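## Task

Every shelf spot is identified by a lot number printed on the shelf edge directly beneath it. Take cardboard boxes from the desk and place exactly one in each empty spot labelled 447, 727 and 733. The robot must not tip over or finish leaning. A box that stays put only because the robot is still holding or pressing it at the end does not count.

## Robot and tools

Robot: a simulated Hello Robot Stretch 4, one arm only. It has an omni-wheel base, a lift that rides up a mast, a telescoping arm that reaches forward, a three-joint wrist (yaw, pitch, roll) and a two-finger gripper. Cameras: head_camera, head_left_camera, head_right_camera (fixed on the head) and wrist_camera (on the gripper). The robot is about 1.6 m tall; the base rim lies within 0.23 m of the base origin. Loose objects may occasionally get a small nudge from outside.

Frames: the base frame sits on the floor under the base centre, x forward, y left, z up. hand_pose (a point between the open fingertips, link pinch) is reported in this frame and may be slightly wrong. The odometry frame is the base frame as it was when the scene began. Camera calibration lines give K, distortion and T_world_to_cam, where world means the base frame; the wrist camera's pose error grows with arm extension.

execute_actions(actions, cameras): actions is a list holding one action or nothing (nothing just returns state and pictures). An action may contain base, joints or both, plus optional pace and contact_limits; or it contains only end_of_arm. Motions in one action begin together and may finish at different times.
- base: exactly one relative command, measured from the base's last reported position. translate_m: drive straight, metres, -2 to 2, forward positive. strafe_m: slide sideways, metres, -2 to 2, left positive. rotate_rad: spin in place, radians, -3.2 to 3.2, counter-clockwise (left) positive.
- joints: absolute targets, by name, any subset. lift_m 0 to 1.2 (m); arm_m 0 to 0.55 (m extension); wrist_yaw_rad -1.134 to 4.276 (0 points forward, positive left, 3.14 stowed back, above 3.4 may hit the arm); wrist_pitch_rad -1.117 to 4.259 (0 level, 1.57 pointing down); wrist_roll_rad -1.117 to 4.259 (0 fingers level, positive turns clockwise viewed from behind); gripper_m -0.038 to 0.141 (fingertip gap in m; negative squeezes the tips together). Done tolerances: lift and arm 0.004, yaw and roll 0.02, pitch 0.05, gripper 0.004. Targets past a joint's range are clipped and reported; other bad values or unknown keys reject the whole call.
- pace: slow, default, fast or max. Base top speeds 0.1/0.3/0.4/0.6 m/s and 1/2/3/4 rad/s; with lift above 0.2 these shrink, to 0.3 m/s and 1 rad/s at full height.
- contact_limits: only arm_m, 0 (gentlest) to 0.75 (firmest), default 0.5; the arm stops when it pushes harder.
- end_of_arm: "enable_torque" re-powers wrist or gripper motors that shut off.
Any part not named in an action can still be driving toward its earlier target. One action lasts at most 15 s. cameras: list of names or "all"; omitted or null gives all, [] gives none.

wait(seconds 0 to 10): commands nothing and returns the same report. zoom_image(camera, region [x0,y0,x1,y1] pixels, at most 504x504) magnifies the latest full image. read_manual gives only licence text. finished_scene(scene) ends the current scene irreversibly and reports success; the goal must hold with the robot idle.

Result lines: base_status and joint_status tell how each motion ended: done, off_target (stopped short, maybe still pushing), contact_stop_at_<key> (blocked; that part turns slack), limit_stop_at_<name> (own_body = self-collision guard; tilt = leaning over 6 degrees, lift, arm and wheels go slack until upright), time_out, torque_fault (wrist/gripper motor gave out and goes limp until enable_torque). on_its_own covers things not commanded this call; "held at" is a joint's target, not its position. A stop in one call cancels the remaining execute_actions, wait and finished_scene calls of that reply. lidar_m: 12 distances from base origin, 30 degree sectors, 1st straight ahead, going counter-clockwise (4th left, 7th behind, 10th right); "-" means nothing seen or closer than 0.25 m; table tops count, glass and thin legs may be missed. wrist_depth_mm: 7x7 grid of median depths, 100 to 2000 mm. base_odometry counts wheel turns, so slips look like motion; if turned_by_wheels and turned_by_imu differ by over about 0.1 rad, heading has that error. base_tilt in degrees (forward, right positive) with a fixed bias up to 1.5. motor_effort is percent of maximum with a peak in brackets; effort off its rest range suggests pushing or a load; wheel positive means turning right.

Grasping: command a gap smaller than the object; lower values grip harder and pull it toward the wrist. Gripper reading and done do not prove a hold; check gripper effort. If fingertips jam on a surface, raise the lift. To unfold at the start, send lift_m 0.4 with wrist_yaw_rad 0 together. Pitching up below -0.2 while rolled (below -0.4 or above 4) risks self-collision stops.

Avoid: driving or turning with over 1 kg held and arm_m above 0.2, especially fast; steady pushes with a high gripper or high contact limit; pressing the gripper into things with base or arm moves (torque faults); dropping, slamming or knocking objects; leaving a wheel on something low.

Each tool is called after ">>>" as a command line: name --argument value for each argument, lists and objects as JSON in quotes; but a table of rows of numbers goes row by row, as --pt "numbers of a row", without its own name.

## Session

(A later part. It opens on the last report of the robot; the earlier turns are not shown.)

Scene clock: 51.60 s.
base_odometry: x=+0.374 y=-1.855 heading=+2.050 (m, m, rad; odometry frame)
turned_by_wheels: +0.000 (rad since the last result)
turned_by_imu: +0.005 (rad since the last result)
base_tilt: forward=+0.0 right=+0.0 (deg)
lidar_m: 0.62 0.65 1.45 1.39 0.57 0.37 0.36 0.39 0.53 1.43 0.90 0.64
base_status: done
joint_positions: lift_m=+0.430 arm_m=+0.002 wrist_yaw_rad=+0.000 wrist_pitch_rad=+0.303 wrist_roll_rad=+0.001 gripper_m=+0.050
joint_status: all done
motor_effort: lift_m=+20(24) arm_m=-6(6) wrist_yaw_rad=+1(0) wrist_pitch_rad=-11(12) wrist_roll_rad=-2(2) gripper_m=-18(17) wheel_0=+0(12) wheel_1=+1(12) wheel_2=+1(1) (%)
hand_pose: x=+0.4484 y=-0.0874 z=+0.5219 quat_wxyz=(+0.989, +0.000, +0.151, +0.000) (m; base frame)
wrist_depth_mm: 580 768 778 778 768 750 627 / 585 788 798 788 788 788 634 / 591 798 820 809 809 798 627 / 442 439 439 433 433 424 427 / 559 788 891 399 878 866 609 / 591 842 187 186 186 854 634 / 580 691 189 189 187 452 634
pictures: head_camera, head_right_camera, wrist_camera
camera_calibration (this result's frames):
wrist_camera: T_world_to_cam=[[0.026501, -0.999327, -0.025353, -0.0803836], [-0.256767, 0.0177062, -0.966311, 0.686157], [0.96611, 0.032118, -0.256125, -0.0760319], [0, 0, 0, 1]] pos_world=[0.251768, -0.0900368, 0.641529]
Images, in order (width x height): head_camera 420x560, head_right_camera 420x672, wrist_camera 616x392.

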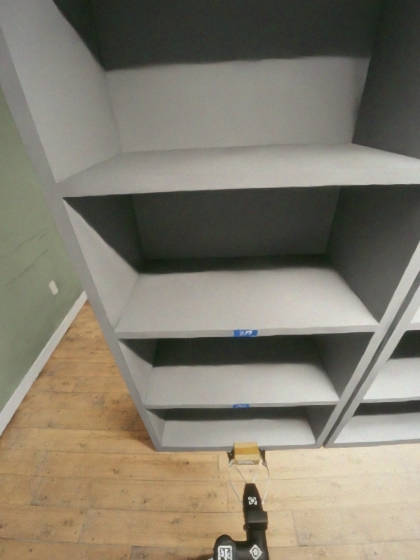

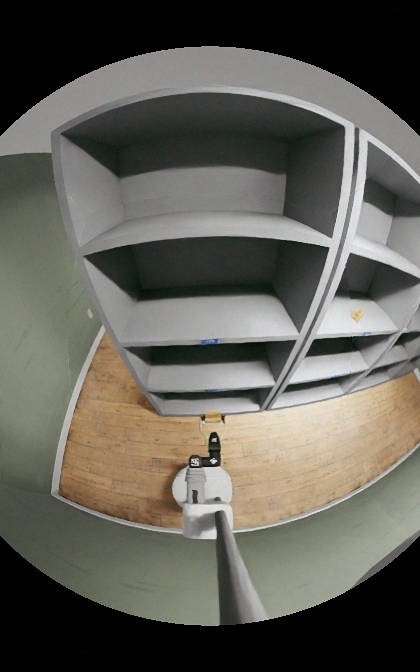

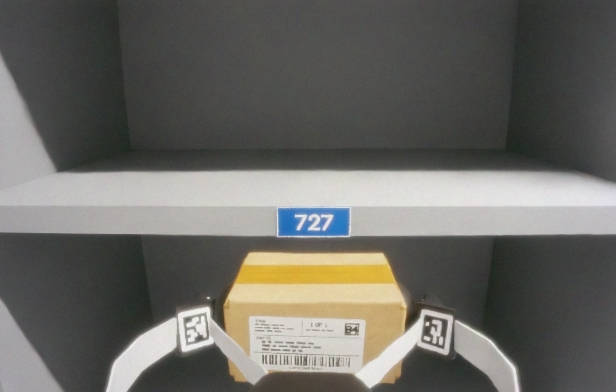

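>>> execute_actions --actions '[{"joints":{"lift_m":0.488,"arm_m":0.08},"pace":"max"}]' --cameras '[]'

>>> execute_actions --actions '[{"joints":{"arm_m":0.35},"pace":"max"}]' --cameras '[]'

>>> execute_actions --actions '[{"joints":{"lift_m":0.471}}]' --cameras '[]'

>>> execute_actions --actions '[{"joints":{"gripper_m":0.12}}]' --cameras '[]'

>>> execute_actions --actions '[{"joints":{"arm_m":0.08,"gripper_m":0.135},"pace":"max"}]' --cameras '["wrist_camera"]'

>>> execute_actions --actions '[{"base":{"strafe_m":0.74},"joints":{"lift_m":0.3,"arm_m":0},"pace":"max"}]' --cameras '["head_camera"]'

Scene clock: 53.10 s.
base_odometry: x=+0.374 y=-1.855 heading=+2.050 (m, m, rad; odometry frame)
turned_by_wheels: +0.000 (rad since the last result)
turned_by_imu: +0.000 (rad since the last result)
base_tilt: forward=+0.2 right=-0.1 (deg)
lidar_m: 0.62 0.63 1.44 1.37 0.55 0.40 0.36 0.39 0.53 1.46 0.91 0.66
base_status: not commanded
joint_positions: lift_m=+0.488 arm_m=+0.079 wrist_yaw_rad=+0.000 wrist_pitch_rad=+0.303 wrist_roll_rad=+0.001 gripper_m=+0.050
joint_status: all done
motor_effort: lift_m=+21(22) arm_m=+6(6) wrist_yaw_rad=+1(0) wrist_pitch_rad=-11(13) wrist_roll_rad=-2(2) gripper_m=-17(18) wheel_0=+0(1) wheel_1=+1(1) wheel_2=+0(0) (%)
hand_pose: x=+0.5252 y=-0.0874 z=+0.5799 quat_wxyz=(+0.989, +0.000, +0.151, +0.000) (m; base frame)
wrist_depth_mm: 580 699 699 699 699 683 627 / 591 732 723 723 715 715 634 / 591 750 750 750 741 732 621 / 559 668 661 661 661 647 580 / 418 421 421 421 421 415 410 / 345 345 187 186 186 332 336 / 580 683 189 189 187 452 627
pictures: none
No camera images: the call's "cameras" was empty. Leave "cameras" out to get every camera's image.

Scene clock: 54.63 s.
base_odometry: x=+0.374 y=-1.855 heading=+2.050 (m, m, rad; odometry frame)
turned_by_wheels: +0.000 (rad since the last result)
turned_by_imu: +0.000 (rad since the last result)
base_tilt: forward=+0.1 right=-0.1 (deg)
lidar_m: 0.61 0.65 1.45 1.37 0.57 0.40 0.36 0.39 0.53 1.43 0.91 0.65
base_status: not commanded
joint_positions: lift_m=+0.488 arm_m=+0.349 wrist_yaw_rad=+0.000 wrist_pitch_rad=+0.303 wrist_roll_rad=+0.001 gripper_m=+0.050
joint_status: all done
motor_effort: lift_m=+21(21) arm_m=+6(7) wrist_yaw_rad=+1(0) wrist_pitch_rad=-11(11) wrist_roll_rad=-2(4) gripper_m=-17(18) wheel_0=+1(1) wheel_1=+0(1) wheel_2=+0(0) (%)
hand_pose: x=+0.7952 y=-0.0873 z=+0.5799 quat_wxyz=(+0.989, +0.000, +0.151, +0.000) (m; base frame)
wrist_depth_mm: 455 455 452 449 449 442 439 / 473 469 466 466 462 455 455 / 492 484 484 480 480 477 473 / 508 504 504 504 496 496 488 / 415 418 418 418 415 410 407 / 300 303 187 186 186 300 296 / 239 227 189 189 187 199 236
pictures: none
No camera images: the call's "cameras" was empty. Leave "cameras" out to get every camera's image.

Scene clock: 55.40 s.
base_odometry: x=+0.374 y=-1.855 heading=+2.050 (m, m, rad; odometry frame)
turned_by_wheels: +0.000 (rad since the last result)
turned_by_imu: +0.000 (rad since the last result)
base_tilt: forward=+0.0 right=-0.1 (deg)
lidar_m: 0.62 0.63 1.46 1.39 0.57 0.38 0.36 0.40 0.53 1.43 0.92 0.66
base_status: not commanded
joint_positions: lift_m=+0.471 arm_m=+0.349 wrist_yaw_rad=+0.000 wrist_pitch_rad=+0.303 wrist_roll_rad=+0.001 gripper_m=+0.050
joint_status: all done
motor_effort: lift_m=+17(18) arm_m=+6(6) wrist_yaw_rad=-1(0) wrist_pitch_rad=-11(11) wrist_roll_rad=-3(4) gripper_m=-18(18) wheel_0=+1(1) wheel_1=+1(0) wheel_2=+0(0) (%)
hand_pose: x=+0.7952 y=-0.0873 z=+0.5632 quat_wxyz=(+0.989, +0.000, +0.151, +0.000) (m; base frame)
wrist_depth_mm: 455 455 452 449 449 445 442 / 473 469 469 466 462 459 455 / 488 484 488 480 480 480 473 / 504 504 504 496 492 492 488 / 373 373 377 375 373 368 364 / 270 273 187 186 186 270 267 / 215 204 189 189 187 187 213
pictures: none
No camera images: the call's "cameras" was empty. Leave "cameras" out to get every camera's image.

Scene clock: 57.00 s.
base_odometry: x=+0.374 y=-1.855 heading=+2.050 (m, m, rad; odometry frame)
turned_by_wheels: +0.000 (rad since the last result)
turned_by_imu: +0.000 (rad since the last result)
base_tilt: forward=+0.1 right=-0.1 (deg)
lidar_m: 0.61 0.65 1.46 1.39 0.56 0.40 0.37 0.39 0.55 1.42 0.91 0.64
base_status: not commanded
joint_positions: lift_m=+0.471 arm_m=+0.349 wrist_yaw_rad=+0.000 wrist_pitch_rad=+0.302 wrist_roll_rad=+0.001 gripper_m=+0.120
joint_status: all done
motor_effort: lift_m=+17(17) arm_m=+6(6) wrist_yaw_rad=+0(0) wrist_pitch_rad=-9(12) wrist_roll_rad=-2(3) gripper_m=-1(17) wheel_0=+0(0) wheel_1=+1(1) wheel_2=+0(0) (%)
hand_pose: x=+0.7953 y=-0.0873 z=+0.5634 quat_wxyz=(+0.989, +0.000, +0.151, +0.000) (m; base frame)
wrist_depth_mm: 459 459 452 449 449 445 442 / 473 473 469 466 462 459 459 / 488 488 484 480 480 477 477 / 504 504 496 496 492 492 488 / 375 377 377 250 375 370 366 / 271 260 200 198 198 255 268 / 216 213 206 154 205 204 213
pictures: none
No camera images: the call's "cameras" was empty. Leave "cameras" out to get every camera's image.

Scene clock: 58.53 s.
base_odometry: x=+0.374 y=-1.855 heading=+2.050 (m, m, rad; odometry frame)
turned_by_wheels: +0.000 (rad since the last result)
turned_by_imu: +0.000 (rad since the last result)
base_tilt: forward=+0.1 right=+0.0 (deg)
lidar_m: 0.61 0.64 1.45 1.37 0.57 0.38 0.36 0.39 0.53 1.42 0.92 0.66
base_status: not commanded
joint_positions: lift_m=+0.471 arm_m=+0.081 wrist_yaw_rad=+0.000 wrist_pitch_rad=+0.302 wrist_roll_rad=+0.001 gripper_m=+0.135
joint_status: all done
motor_effort: lift_m=+17(17) arm_m=-6(6) wrist_yaw_rad=+1(0) wrist_pitch_rad=-8(9) wrist_roll_rad=-2(2) gripper_m=-1(0) wheel_0=+1(0) wheel_1=+1(0) wheel_2=+0(0) (%)
hand_pose: x=+0.5273 y=-0.0875 z=+0.5635 quat_wxyz=(+0.989, +0.000, +0.151, +0.000) (m; base frame)
wrist_depth_mm: 580 699 699 699 699 691 634 / 585 732 732 723 715 715 640 / 591 750 750 750 741 741 621 / 544 603 603 469 597 591 569 / 382 382 382 382 379 375 373 / 530 332 334 330 330 322 585 / 580 732 878 150 854 759 627
pictures: wrist_camera
camera_calibration (this result's frames):
wrist_camera: T_world_to_cam=[[0.0262555, -0.999334, -0.0253235, -0.0813852], [-0.255674, 0.0177766, -0.9666, 0.746192], [0.966406, 0.0318531, -0.255037, -0.142452], [0, 0, 0, 1]] pos_world=[0.330585, -0.0900583, 0.682877]
Images, in order (width x height): wrist_camera 616x392.

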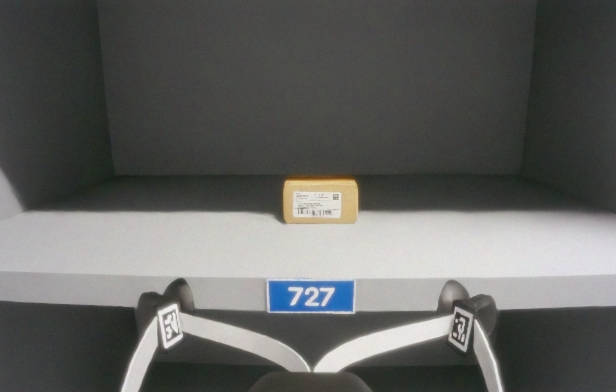

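Scene clock: 61.37 s.
base_odometry: x=-0.283 y=-2.196 heading=+2.050 (m, m, rad; odometry frame)
turned_by_wheels: +0.000 (rad since the last result)
turned_by_imu: -0.005 (rad since the last result)
base_tilt: forward=+0.2 right=-0.1 (deg)
lidar_m: 2.58 0.94 0.67 0.64 0.60 0.41 0.39 0.41 0.56 1.44 0.88 0.71
base_status: done
joint_positions: lift_m=+0.300 arm_m=+0.002 wrist_yaw_rad=+0.000 wrist_pitch_rad=+0.302 wrist_roll_rad=+0.001 gripper_m=+0.135
joint_status: all done
joint sent to its limit — the command would take arm_m past its lower limit, so that joint was sent only as far as its limit.
motor_effort: lift_m=+19(19) arm_m=-6(8) wrist_yaw_rad=+2(2) wrist_pitch_rad=-8(9) wrist_roll_rad=-2(2) gripper_m=+0(0) wheel_0=+0(11) wheel_1=-1(12) wheel_2=-1(1) (%)
hand_pose: x=+0.4485 y=-0.0875 z=+0.3924 quat_wxyz=(+0.989, +0.000, +0.151, +0.000) (m; base frame)
wrist_depth_mm: 1025 1499 - - - 609 421 / 1042 1464 - - - 615 427 / 1042 1499 - - - 621 433 / 1042 1499 - - - 621 430 / 1042 1281 1308 1308 1308 627 433 / 917 891 946 960 946 492 424 / 750 732 750 150 723 517 427
pictures: head_camera
Images, in order (width x height): head_camera 420x560.

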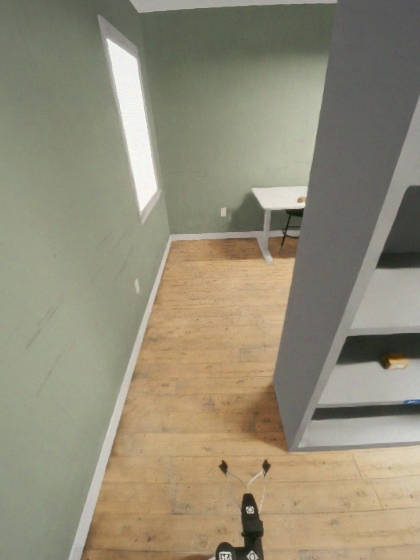

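>>> execute_actions --actions '[{"base":{"translate_m":1.8},"joints":{"lift_m":0.69},"pace":"max"}]' --cameras '[]'

>>> execute_actions --actions '[{"base":{"rotate_rad":-0.69},"joints":{"arm_m":0.2},"pace":"fast"}]' --cameras '["head_camera","wrist_camera"]'

Scene clock: 66.47 s.
base_odometry: x=-1.113 y=-0.599 heading=+2.050 (m, m, rad; odometry frame)
turned_by_wheels: +0.000 (rad since the last result)
turned_by_imu: -0.004 (rad since the last result)
base_tilt: forward=+0.2 right=-0.1 (deg)
lidar_m: 1.55 0.94 0.71 0.67 0.71 0.95 2.19 0.80 1.01 2.65 1.12 0.90
base_status: done
joint_positions: lift_m=+0.690 arm_m=+0.002 wrist_yaw_rad=+0.000 wrist_pitch_rad=+0.302 wrist_roll_rad=+0.001 gripper_m=+0.135
joint_status: all done
motor_effort: lift_m=+20(23) arm_m=-6(6) wrist_yaw_rad=+0(1) wrist_pitch_rad=-7(8) wrist_roll_rad=-4(2) gripper_m=+0(0) wheel_0=+0(8) wheel_1=-1(6) wheel_2=-1(12) (%)
hand_pose: x=+0.4485 y=-0.0874 z=+0.7823 quat_wxyz=(+0.989, +0.000, +0.150, +0.000) (m; base frame)
wrist_depth_mm: 1098 1205 1229 1205 1205 1205 1182 / 1118 1255 1255 1255 1255 1229 1229 / 1098 1281 1308 1308 1255 1308 1281 / 1118 1366 1366 1336 1336 991 715 / 1098 1397 1397 1397 1397 1397 1397 / 1098 1281 1464 1464 1464 917 1464 / 1098 1255 1281 151 1281 991 1255
pictures: none
No camera images: the call's "cameras" was empty. Leave "cameras" out to get every camera's image.

Scene clock: 67.90 s.
base_odometry: x=-1.113 y=-0.599 heading=+1.360 (m, m, rad; odometry frame)
turned_by_wheels: -0.690 (rad since the last result)
turned_by_imu: -0.702 (rad since the last result)
base_tilt: forward=+0.1 right=-0.1 (deg)
lidar_m: 0.90 1.09 1.17 0.73 0.68 0.66 0.83 1.60 0.79 0.89 1.67 1.39
base_status: done
joint_positions: lift_m=+0.690 arm_m=+0.199 wrist_yaw_rad=+0.000 wrist_pitch_rad=+0.302 wrist_roll_rad=+0.001 gripper_m=+0.135
joint_status: all done
motor_effort: lift_m=+19(19) arm_m=+6(6) wrist_yaw_rad=+1(1) wrist_pitch_rad=-7(8) wrist_roll_rad=-3(3) gripper_m=+0(0) wheel_0=+0(10) wheel_1=-1(7) wheel_2=+0(6) (%)
hand_pose: x=+0.6453 y=-0.0874 z=+0.7823 quat_wxyz=(+0.989, +0.000, +0.150, +0.000) (m; base frame)
wrist_depth_mm: 1008 1118 1281 1537 1863 - - / 1025 1160 1336 1576 1921 - - / 1042 1160 1336 1537 1661 - - / 1078 750 732 732 931 - - / 1098 1182 866 1008 - - - / 1138 1182 1464 1576 1661 1464 1618 / 1138 1205 1255 150 1255 1255 1281
pictures: head_camera, wrist_camera
camera_calibration (this result's frames):
wrist_camera: T_world_to_cam=[[0.0265517, -0.999327, -0.0253182, -0.0790553], [-0.255484, 0.0177023, -0.966651, 0.987795], [0.966449, 0.0321346, -0.254842, -0.200807], [0, 0, 0, 1]] pos_world=[0.448535, -0.0900354, 0.901677]
Images, in order (width x height): head_camera 420x560, wrist_camera 616x392.

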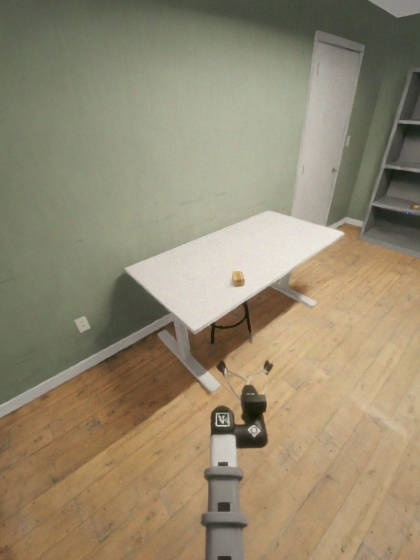

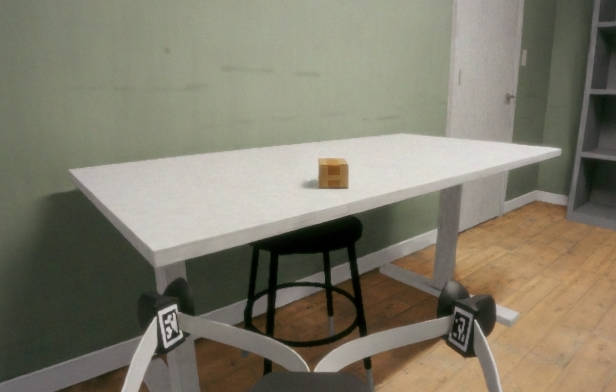

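>>> execute_actions --actions '[{"base":{"translate_m":0.28},"joints":{"arm_m":0.4,"lift_m":0.672},"pace":"max"}]' --cameras '["wrist_camera"]'

Scene clock: 70.13 s.
base_odometry: x=-1.055 y=-0.326 heading=+1.360 (m, m, rad; odometry frame)
turned_by_wheels: +0.000 (rad since the last result)
turned_by_imu: -0.001 (rad since the last result)
base_tilt: forward=+0.0 right=-0.1 (deg)
lidar_m: 0.61 0.71 1.35 0.92 0.83 0.87 1.06 2.05 0.96 1.14 2.19 0.99
base_status: done
joint_positions: lift_m=+0.672 arm_m=+0.399 wrist_yaw_rad=+0.000 wrist_pitch_rad=+0.302 wrist_roll_rad=+0.001 gripper_m=+0.135
joint_status: all done
motor_effort: lift_m=+18(19) arm_m=+6(6) wrist_yaw_rad=+0(2) wrist_pitch_rad=-8(9) wrist_roll_rad=-2(3) gripper_m=+0(0) wheel_0=+0(5) wheel_1=-1(5) wheel_2=+0(13) (%)
hand_pose: x=+0.8454 y=-0.0873 z=+0.7645 quat_wxyz=(+0.989, +0.000, +0.150, +0.000) (m; base frame)
wrist_depth_mm: 715 809 917 1078 1308 1661 - / 741 820 946 1138 1366 1708 - / 759 854 991 1138 1308 1661 - / 661 661 661 654 647 640 640 / 413 415 415 362 382 407 424 / 298 283 303 303 300 290 1499 / 237 229 236 150 236 707 1255
pictures: wrist_camera
camera_calibration (this result's frames):
wrist_camera: T_world_to_cam=[[0.0268066, -0.99932, -0.0253189, -0.0849631], [-0.255517, 0.0176368, -0.966644, 1.02166], [0.966433, 0.0323819, -0.254871, -0.398643], [0, 0, 0, 1]] pos_world=[0.648592, -0.0900153, 0.883831]
Images, in order (width x height): wrist_camera 616x392.

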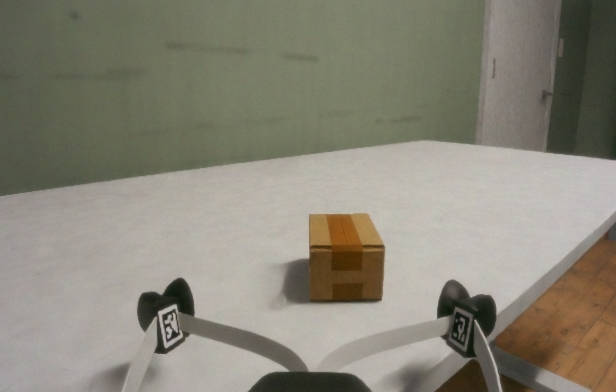

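>>> execute_actions --actions '[{"base":{"strafe_m":-0.022},"joints":{"arm_m":0.515,"gripper_m":0.12},"pace":"fast"}]' --cameras '["wrist_camera"]'

>>> execute_actions --actions '[{"joints":{"gripper_m":0.02,"lift_m":0.658},"pace":"fast"}]' --cameras '["wrist_camera"]'

>>> execute_actions --actions '[{"base":{"translate_m":-0.33},"joints":{"arm_m":0.1,"lift_m":0.7},"pace":"max"}]' --cameras '["wrist_camera"]'

>>> execute_actions --actions '[{"base":{"rotate_rad":0.7},"joints":{"arm_m":0,"lift_m":0.45},"pace":"fast"}]' --cameras '["head_right_camera"]'

Scene clock: 71.70 s.
base_odometry: x=-1.033 y=-0.330 heading=+1.360 (m, m, rad; odometry frame)
turned_by_wheels: +0.000 (rad since the last result)
turned_by_imu: +0.000 (rad since the last result)
base_tilt: forward=+0.1 right=-0.1 (deg)
lidar_m: 0.62 0.66 1.36 0.96 0.85 0.89 1.09 2.07 0.93 1.16 2.15 1.03
base_status: done
joint_positions: lift_m=+0.672 arm_m=+0.514 wrist_yaw_rad=+0.000 wrist_pitch_rad=+0.302 wrist_roll_rad=+0.001 gripper_m=+0.120
joint_status: all done
motor_effort: lift_m=+18(18) arm_m=+6(6) wrist_yaw_rad=+0(2) wrist_pitch_rad=-8(8) wrist_roll_rad=-3(3) gripper_m=-1(0) wheel_0=-1(9) wheel_1=+2(8) wheel_2=+0(3) (%)
hand_pose: x=+0.9603 y=-0.0874 z=+0.7645 quat_wxyz=(+0.989, +0.000, +0.151, +0.000) (m; base frame)
wrist_depth_mm: 661 741 866 1008 1229 1537 - / 683 759 878 1042 1255 1618 - / 691 788 904 1060 1255 1576 - / 661 654 654 647 647 640 634 / 410 413 413 413 410 402 402 / 297 283 286 208 285 278 294 / 236 233 236 154 224 224 234
pictures: wrist_camera
camera_calibration (this result's frames):
wrist_camera: T_world_to_cam=[[0.026708, -0.999323, -0.0253191, -0.0879769], [-0.255519, 0.0176621, -0.966643, 1.05104], [0.966435, 0.0322866, -0.254874, -0.509741], [0, 0, 0, 1]] pos_world=[0.763541, -0.0900231, 0.88383]
Images, in order (width x height): wrist_camera 616x392.

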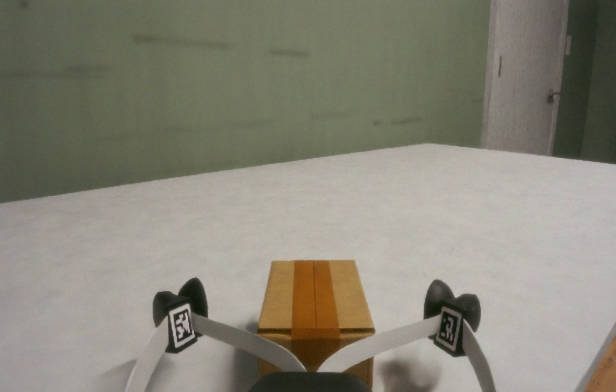

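Scene clock: 73.57 s.
base_odometry: x=-1.033 y=-0.330 heading=+1.360 (m, m, rad; odometry frame)
turned_by_wheels: +0.000 (rad since the last result)
turned_by_imu: +0.000 (rad since the last result)
base_tilt: forward=+0.2 right=-0.1 (deg)
lidar_m: 0.63 0.65 1.36 0.96 0.86 0.89 1.09 2.07 0.94 1.11 2.14 1.01
base_status: not commanded
joint_positions: lift_m=+0.658 arm_m=+0.514 wrist_yaw_rad=+0.000 wrist_pitch_rad=+0.303 wrist_roll_rad=+0.001 gripper_m=+0.020
joint_status: all done
motor_effort: lift_m=+17(18) arm_m=+6(6) wrist_yaw_rad=+0(0) wrist_pitch_rad=-10(11) wrist_roll_rad=-2(2) gripper_m=-19(18) wheel_0=-1(1) wheel_1=+2(2) wheel_2=+0(0) (%)
hand_pose: x=+0.9602 y=-0.0874 z=+0.7503 quat_wxyz=(+0.989, +0.000, +0.151, +0.000) (m; base frame)
wrist_depth_mm: 654 741 854 1008 1229 1499 - / 676 750 891 1042 1255 1618 - / 699 788 891 1042 1229 1576 - / 603 591 591 591 585 580 569 / 373 377 377 242 373 366 366 / 271 272 203 176 187 268 267 / 215 205 195 176 178 182 213
pictures: wrist_camera
camera_calibration (this result's frames):
wrist_camera: T_world_to_cam=[[0.0266801, -0.999323, -0.0253439, -0.0882903], [-0.256428, 0.0176628, -0.966402, 1.03798], [0.966195, 0.0322826, -0.255783, -0.512374], [0, 0, 0, 1]] pos_world=[0.763575, -0.0900234, 0.869812]
Images, in order (width x height): wrist_camera 616x392.

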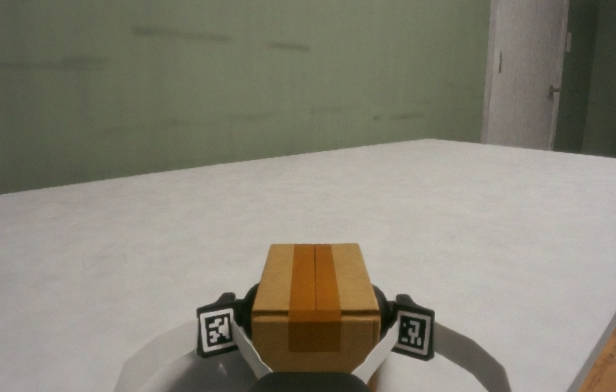

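Scene clock: 75.77 s.
base_odometry: x=-1.102 y=-0.653 heading=+1.360 (m, m, rad; odometry frame)
turned_by_wheels: +0.000 (rad since the last result)
turned_by_imu: +0.001 (rad since the last result)
base_tilt: forward=+0.2 right=-0.1 (deg)
lidar_m: 0.95 1.12 1.14 0.73 0.67 0.67 0.83 1.57 0.75 0.84 1.56 1.46
base_status: done
joint_positions: lift_m=+0.700 arm_m=+0.101 wrist_yaw_rad=+0.000 wrist_pitch_rad=+0.303 wrist_roll_rad=+0.001 gripper_m=+0.020
joint_status: all done
motor_effort: lift_m=+20(24) arm_m=-6(7) wrist_yaw_rad=+2(2) wrist_pitch_rad=-11(12) wrist_roll_rad=-3(2) gripper_m=-18(19) wheel_0=+1(5) wheel_1=+1(6) wheel_2=-1(12) (%)
hand_pose: x=+0.5472 y=-0.0875 z=+0.7919 quat_wxyz=(+0.989, +0.000, +0.151, +0.000) (m; base frame)
wrist_depth_mm: 1078 1229 1430 1708 - - - / 1118 1255 1464 1708 - - - / 1160 1281 1430 1661 1756 - - / 1182 1008 759 991 - - - / 1229 1366 1576 241 - - - / 1229 1397 204 176 187 1661 1661 / 1255 1281 627 176 178 699 1308
pictures: wrist_camera
camera_calibration (this result's frames):
wrist_camera: T_world_to_cam=[[0.0261273, -0.999337, -0.0253539, -0.076056], [-0.25679, 0.0178021, -0.966303, 0.972401], [0.966114, 0.0317576, -0.256155, -0.102345], [0, 0, 0, 1]] pos_world=[0.350567, -0.0900661, 0.911489]
Images, in order (width x height): wrist_camera 616x392.

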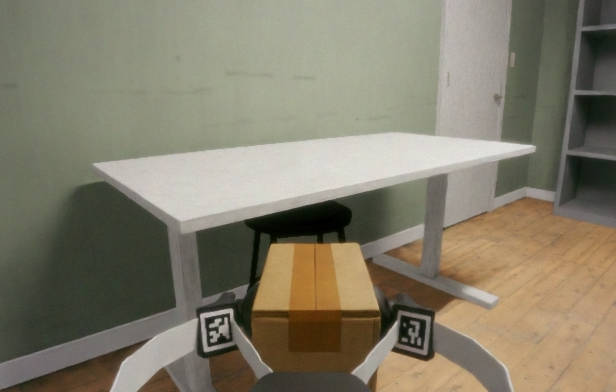

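Scene clock: 77.47 s.
base_odometry: x=-1.102 y=-0.653 heading=+2.060 (m, m, rad; odometry frame)
turned_by_wheels: +0.700 (rad since the last result)
turned_by_imu: +0.711 (rad since the last result)
base_tilt: forward=+0.1 right=-0.1 (deg)
lidar_m: 1.59 0.91 0.68 0.65 0.69 0.93 2.14 0.76 0.94 2.53 1.16 0.93
base_status: done
joint_positions: lift_m=+0.450 arm_m=+0.002 wrist_yaw_rad=+0.000 wrist_pitch_rad=+0.303 wrist_roll_rad=+0.001 gripper_m=+0.020
joint_status: all done
joint sent to its limit — the command would take arm_m past its lower limit, so that joint was sent only as far as its limit.
motor_effort: lift_m=+17(16) arm_m=-6(6) wrist_yaw_rad=+0(1) wrist_pitch_rad=-11(12) wrist_roll_rad=-2(2) gripper_m=-19(19) wheel_0=-1(4) wheel_1=+1(7) wheel_2=+0(8) (%)
hand_pose: x=+0.4485 y=-0.0874 z=+0.5421 quat_wxyz=(+0.989, +0.000, +0.151, +0.000) (m; base frame)
wrist_depth_mm: 1060 1281 1281 1281 1255 1255 1229 / 1060 1308 1336 1308 1281 1281 831 / 1060 1366 1366 1366 1366 1308 1308 / 1060 1397 1397 1430 1397 1366 1308 / 1060 1464 1464 241 1430 1430 1397 / 1060 1229 204 176 187 1118 1182 / 946 904 549 176 178 525 931
pictures: head_right_camera
Images, in order (width x height): head_right_camera 420x672.

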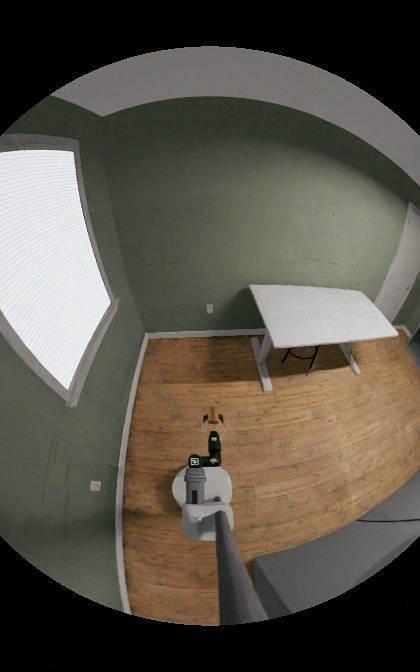

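>>> execute_actions --actions '[{"base":{"translate_m":-1.77},"joints":{"lift_m":0.3},"pace":"max"}]' --cameras '[]'

>>> execute_actions --actions '[{"base":{"strafe_m":-1.67},"joints":{"lift_m":0.43},"pace":"max"}]' --cameras '["head_right_camera","wrist_camera"]'

Scene clock: 82.67 s.
base_odometry: x=-0.270 y=-2.215 heading=+2.060 (m, m, rad; odometry frame)
turned_by_wheels: +0.000 (rad since the last result)
turned_by_imu: +0.002 (rad since the last result)
base_tilt: forward=+0.1 right=-0.1 (deg)
lidar_m: 2.54 0.94 0.68 0.65 0.54 0.39 0.36 0.38 0.54 1.42 0.93 0.72
base_status: done
joint_positions: lift_m=+0.300 arm_m=+0.002 wrist_yaw_rad=+0.000 wrist_pitch_rad=+0.303 wrist_roll_rad=+0.001 gripper_m=+0.020
joint_status: all done
motor_effort: lift_m=+18(17) arm_m=-6(6) wrist_yaw_rad=+0(1) wrist_pitch_rad=-11(12) wrist_roll_rad=-2(2) gripper_m=-19(20) wheel_0=+0(6) wheel_1=+2(6) wheel_2=+1(12) (%)
hand_pose: x=+0.4484 y=-0.0874 z=+0.3921 quat_wxyz=(+0.989, +0.000, +0.151, +0.000) (m; base frame)
wrist_depth_mm: 991 1464 - - - 621 424 / 1025 1430 - - - 627 430 / 1025 1464 - - - 634 433 / 1042 1464 - - - 634 433 / 1042 1255 1308 242 1308 627 433 / 917 946 204 176 187 627 442 / 750 707 449 176 178 329 439
pictures: none
No camera images: the call's "cameras" was empty. Leave "cameras" out to get every camera's image.

Scene clock: 87.00 s.
base_odometry: x=+1.203 y=-1.430 heading=+2.061 (m, m, rad; odometry frame)
turned_by_wheels: +0.000 (rad since the last result)
turned_by_imu: +0.009 (rad since the last result)
base_tilt: forward=+0.2 right=-0.1 (deg)
lidar_m: 0.64 0.67 0.92 1.45 0.52 0.37 0.32 0.37 0.54 1.46 0.91 0.66
base_status: done
joint_positions: lift_m=+0.430 arm_m=+0.002 wrist_yaw_rad=+0.000 wrist_pitch_rad=+0.303 wrist_roll_rad=+0.001 gripper_m=+0.020
joint_status: all done
motor_effort: lift_m=+20(26) arm_m=-6(6) wrist_yaw_rad=+1(0) wrist_pitch_rad=-11(12) wrist_roll_rad=-2(2) gripper_m=-17(18) wheel_0=-1(12) wheel_1=+1(13) wheel_2=+1(3) (%)
hand_pose: x=+0.4484 y=-0.0874 z=+0.5220 quat_wxyz=(+0.989, +0.000, +0.151, +0.000) (m; base frame)
wrist_depth_mm: 559 798 798 798 788 768 661 / 564 798 820 809 798 788 640 / 569 759 842 831 820 820 654 / 439 439 439 433 433 427 427 / 574 809 917 241 904 866 634 / 564 798 204 176 187 904 647 / 559 668 484 176 178 466 654
pictures: head_right_camera, wrist_camera
camera_calibration (this result's frames):
wrist_camera: T_world_to_cam=[[0.0264639, -0.999328, -0.0253522, -0.0803775], [-0.256689, 0.0177176, -0.966332, 0.686178], [0.966132, 0.0320806, -0.256047, -0.0760888], [0, 0, 0, 1]] pos_world=[0.251773, -0.0900399, 0.641555]
Images, in order (width x height): head_right_camera 420x672, wrist_camera 616x392.

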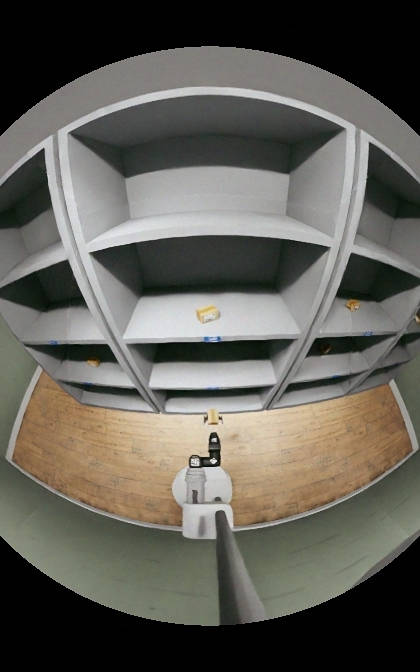

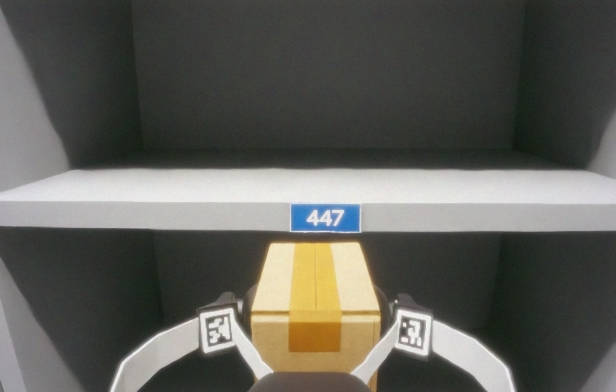

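>>> execute_actions --actions '[{"joints":{"lift_m":0.488,"arm_m":0.08},"pace":"max"}]' --cameras '[]'

>>> execute_actions --actions '[{"joints":{"arm_m":0.365},"pace":"max"}]' --cameras '[]'

>>> execute_actions --actions '[{"joints":{"lift_m":0.471}}]' --cameras '[]'

>>> execute_actions --actions '[{"joints":{"gripper_m":0.095}}]' --cameras '[]'

>>> execute_actions --actions '[{"joints":{"arm_m":0.12},"pace":"max"}]' --cameras '["wrist_camera","head_left_camera"]'

Scene clock: 88.53 s.
base_odometry: x=+1.203 y=-1.430 heading=+2.061 (m, m, rad; odometry frame)
turned_by_wheels: +0.000 (rad since the last result)
turned_by_imu: +0.000 (rad since the last result)
base_tilt: forward=+0.1 right=+0.0 (deg)
lidar_m: 0.63 0.67 0.92 1.46 0.54 0.37 0.35 0.38 0.54 1.45 0.92 0.66
base_status: not commanded
joint_positions: lift_m=+0.488 arm_m=+0.079 wrist_yaw_rad=+0.000 wrist_pitch_rad=+0.303 wrist_roll_rad=+0.001 gripper_m=+0.020
joint_status: all done
motor_effort: lift_m=+21(22) arm_m=+6(7) wrist_yaw_rad=-1(1) wrist_pitch_rad=-10(12) wrist_roll_rad=-4(4) gripper_m=-19(19) wheel_0=+0(0) wheel_1=+0(1) wheel_2=+2(2) (%)
hand_pose: x=+0.5252 y=-0.0873 z=+0.5799 quat_wxyz=(+0.989, +0.000, +0.151, +0.000) (m; base frame)
wrist_depth_mm: 559 723 715 715 715 707 661 / 564 750 750 741 732 732 647 / 564 768 778 768 768 759 647 / 544 668 661 661 661 654 580 / 418 421 424 242 421 418 410 / 512 362 204 176 187 345 343 / 559 661 530 176 177 459 654
pictures: none
No camera images: the call's "cameras" was empty. Leave "cameras" out to get every camera's image.

Scene clock: 90.10 s.
base_odometry: x=+1.203 y=-1.430 heading=+2.061 (m, m, rad; odometry frame)
turned_by_wheels: +0.000 (rad since the last result)
turned_by_imu: +0.000 (rad since the last result)
base_tilt: forward=+0.1 right=-0.1 (deg)
lidar_m: 0.63 0.67 0.92 1.45 0.54 0.38 0.35 0.37 0.53 1.46 0.93 0.66
base_status: not commanded
joint_positions: lift_m=+0.488 arm_m=+0.364 wrist_yaw_rad=+0.000 wrist_pitch_rad=+0.303 wrist_roll_rad=+0.001 gripper_m=+0.020
joint_status: all done
motor_effort: lift_m=+21(20) arm_m=+6(7) wrist_yaw_rad=+0(1) wrist_pitch_rad=-10(11) wrist_roll_rad=-3(2) gripper_m=-18(19) wheel_0=+0(0) wheel_1=+0(0) wheel_2=+1(1) (%)
hand_pose: x=+0.8102 y=-0.0873 z=+0.5799 quat_wxyz=(+0.989, +0.000, +0.151, +0.000) (m; base frame)
wrist_depth_mm: 459 462 459 452 445 442 439 / 480 477 473 469 462 455 449 / 496 492 488 480 480 473 473 / 512 517 504 504 496 492 488 / 415 415 418 241 415 413 404 / 300 303 204 176 187 298 294 / 240 227 208 176 178 193 237
pictures: none
No camera images: the call's "cameras" was empty. Leave "cameras" out to get every camera's image.

Scene clock: 90.87 s.
base_odometry: x=+1.203 y=-1.430 heading=+2.061 (m, m, rad; odometry frame)
turned_by_wheels: +0.000 (rad since the last result)
turned_by_imu: +0.000 (rad since the last result)
base_tilt: forward=+0.1 right=+0.1 (deg)
lidar_m: 0.63 0.67 0.92 1.46 0.52 0.37 0.35 0.38 0.53 1.46 0.91 0.65
base_status: not commanded
joint_positions: lift_m=+0.471 arm_m=+0.364 wrist_yaw_rad=+0.000 wrist_pitch_rad=+0.303 wrist_roll_rad=+0.001 gripper_m=+0.020
joint_status: all done
motor_effort: lift_m=+17(19) arm_m=+6(6) wrist_yaw_rad=+0(1) wrist_pitch_rad=-11(11) wrist_roll_rad=-2(2) gripper_m=-18(19) wheel_0=+0(0) wheel_1=+1(1) wheel_2=+1(1) (%)
hand_pose: x=+0.8102 y=-0.0873 z=+0.5632 quat_wxyz=(+0.989, +0.000, +0.151, +0.000) (m; base frame)
wrist_depth_mm: 462 459 455 449 445 439 436 / 480 477 473 469 462 455 449 / 496 496 488 484 480 473 466 / 512 504 504 496 492 488 484 / 373 373 377 241 370 368 366 / 271 272 203 176 187 268 266 / 215 205 196 176 179 182 213
pictures: none
No camera images: the call's "cameras" was empty. Leave "cameras" out to get every camera's image.

Scene clock: 92.43 s.
base_odometry: x=+1.203 y=-1.430 heading=+2.061 (m, m, rad; odometry frame)
turned_by_wheels: +0.000 (rad since the last result)
turned_by_imu: +0.000 (rad since the last result)
base_tilt: forward=+0.0 right=+0.0 (deg)
lidar_m: 0.62 0.67 0.91 1.45 0.51 0.37 0.36 0.36 0.53 1.45 0.91 0.64
base_status: not commanded
joint_positions: lift_m=+0.471 arm_m=+0.364 wrist_yaw_rad=+0.000 wrist_pitch_rad=+0.302 wrist_roll_rad=+0.001 gripper_m=+0.095
joint_status: all done
motor_effort: lift_m=+17(17) arm_m=+6(6) wrist_yaw_rad=+0(0) wrist_pitch_rad=-9(11) wrist_roll_rad=-2(2) gripper_m=+0(19) wheel_0=+0(0) wheel_1=+0(1) wheel_2=+1(1) (%)
hand_pose: x=+0.8103 y=-0.0873 z=+0.5634 quat_wxyz=(+0.989, +0.000, +0.151, +0.000) (m; base frame)
wrist_depth_mm: 462 462 455 449 445 439 439 / 477 477 469 466 459 455 452 / 500 496 488 484 480 477 469 / 512 508 504 496 492 484 484 / 377 377 377 249 373 370 368 / 272 274 207 186 204 271 267 / 216 212 207 150 204 207 214
pictures: none
No camera images: the call's "cameras" was empty. Leave "cameras" out to get every camera's image.

Scene clock: 93.90 s.
base_odometry: x=+1.203 y=-1.430 heading=+2.061 (m, m, rad; odometry frame)
turned_by_wheels: +0.000 (rad since the last result)
turned_by_imu: +0.000 (rad since the last result)
base_tilt: forward=+0.1 right=-0.1 (deg)
lidar_m: 0.62 0.64 0.92 1.45 0.50 0.38 0.35 0.37 0.53 1.45 0.91 0.67
base_status: not commanded
joint_positions: lift_m=+0.471 arm_m=+0.121 wrist_yaw_rad=+0.000 wrist_pitch_rad=+0.302 wrist_roll_rad=+0.001 gripper_m=+0.095
joint_status: all done
motor_effort: lift_m=+17(17) arm_m=-6(6) wrist_yaw_rad=+1(1) wrist_pitch_rad=-8(9) wrist_roll_rad=-2(2) gripper_m=-1(2) wheel_0=+0(1) wheel_1=+0(0) wheel_2=+1(1) (%)
hand_pose: x=+0.5673 y=-0.0875 z=+0.5635 quat_wxyz=(+0.989, +0.000, +0.151, +0.000) (m; base frame)
wrist_depth_mm: 559 683 683 676 668 661 647 / 564 707 707 691 691 691 647 / 569 732 732 723 723 715 654 / 544 603 603 445 591 591 585 / 382 382 382 379 377 375 370 / 319 314 217 307 300 301 301 / 564 707 842 151 842 820 654
pictures: head_left_camera, wrist_camera
camera_calibration (this result's frames):
wrist_camera: T_world_to_cam=[[0.026272, -0.999334, -0.0253247, -0.0824389], [-0.255677, 0.0177735, -0.966599, 0.756419], [0.966405, 0.0318695, -0.255039, -0.181089], [0, 0, 0, 1]] pos_world=[0.370569, -0.0900571, 0.682881]
Images, in order (width x height): head_left_camera 420x672, wrist_camera 616x392.

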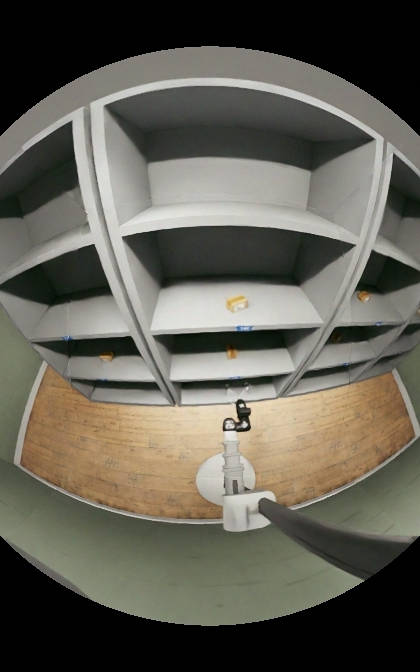

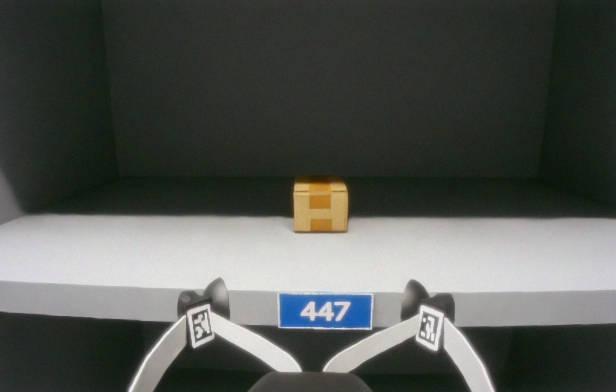

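>>> finished_scene --scene 2

The scene is finished: the task was done.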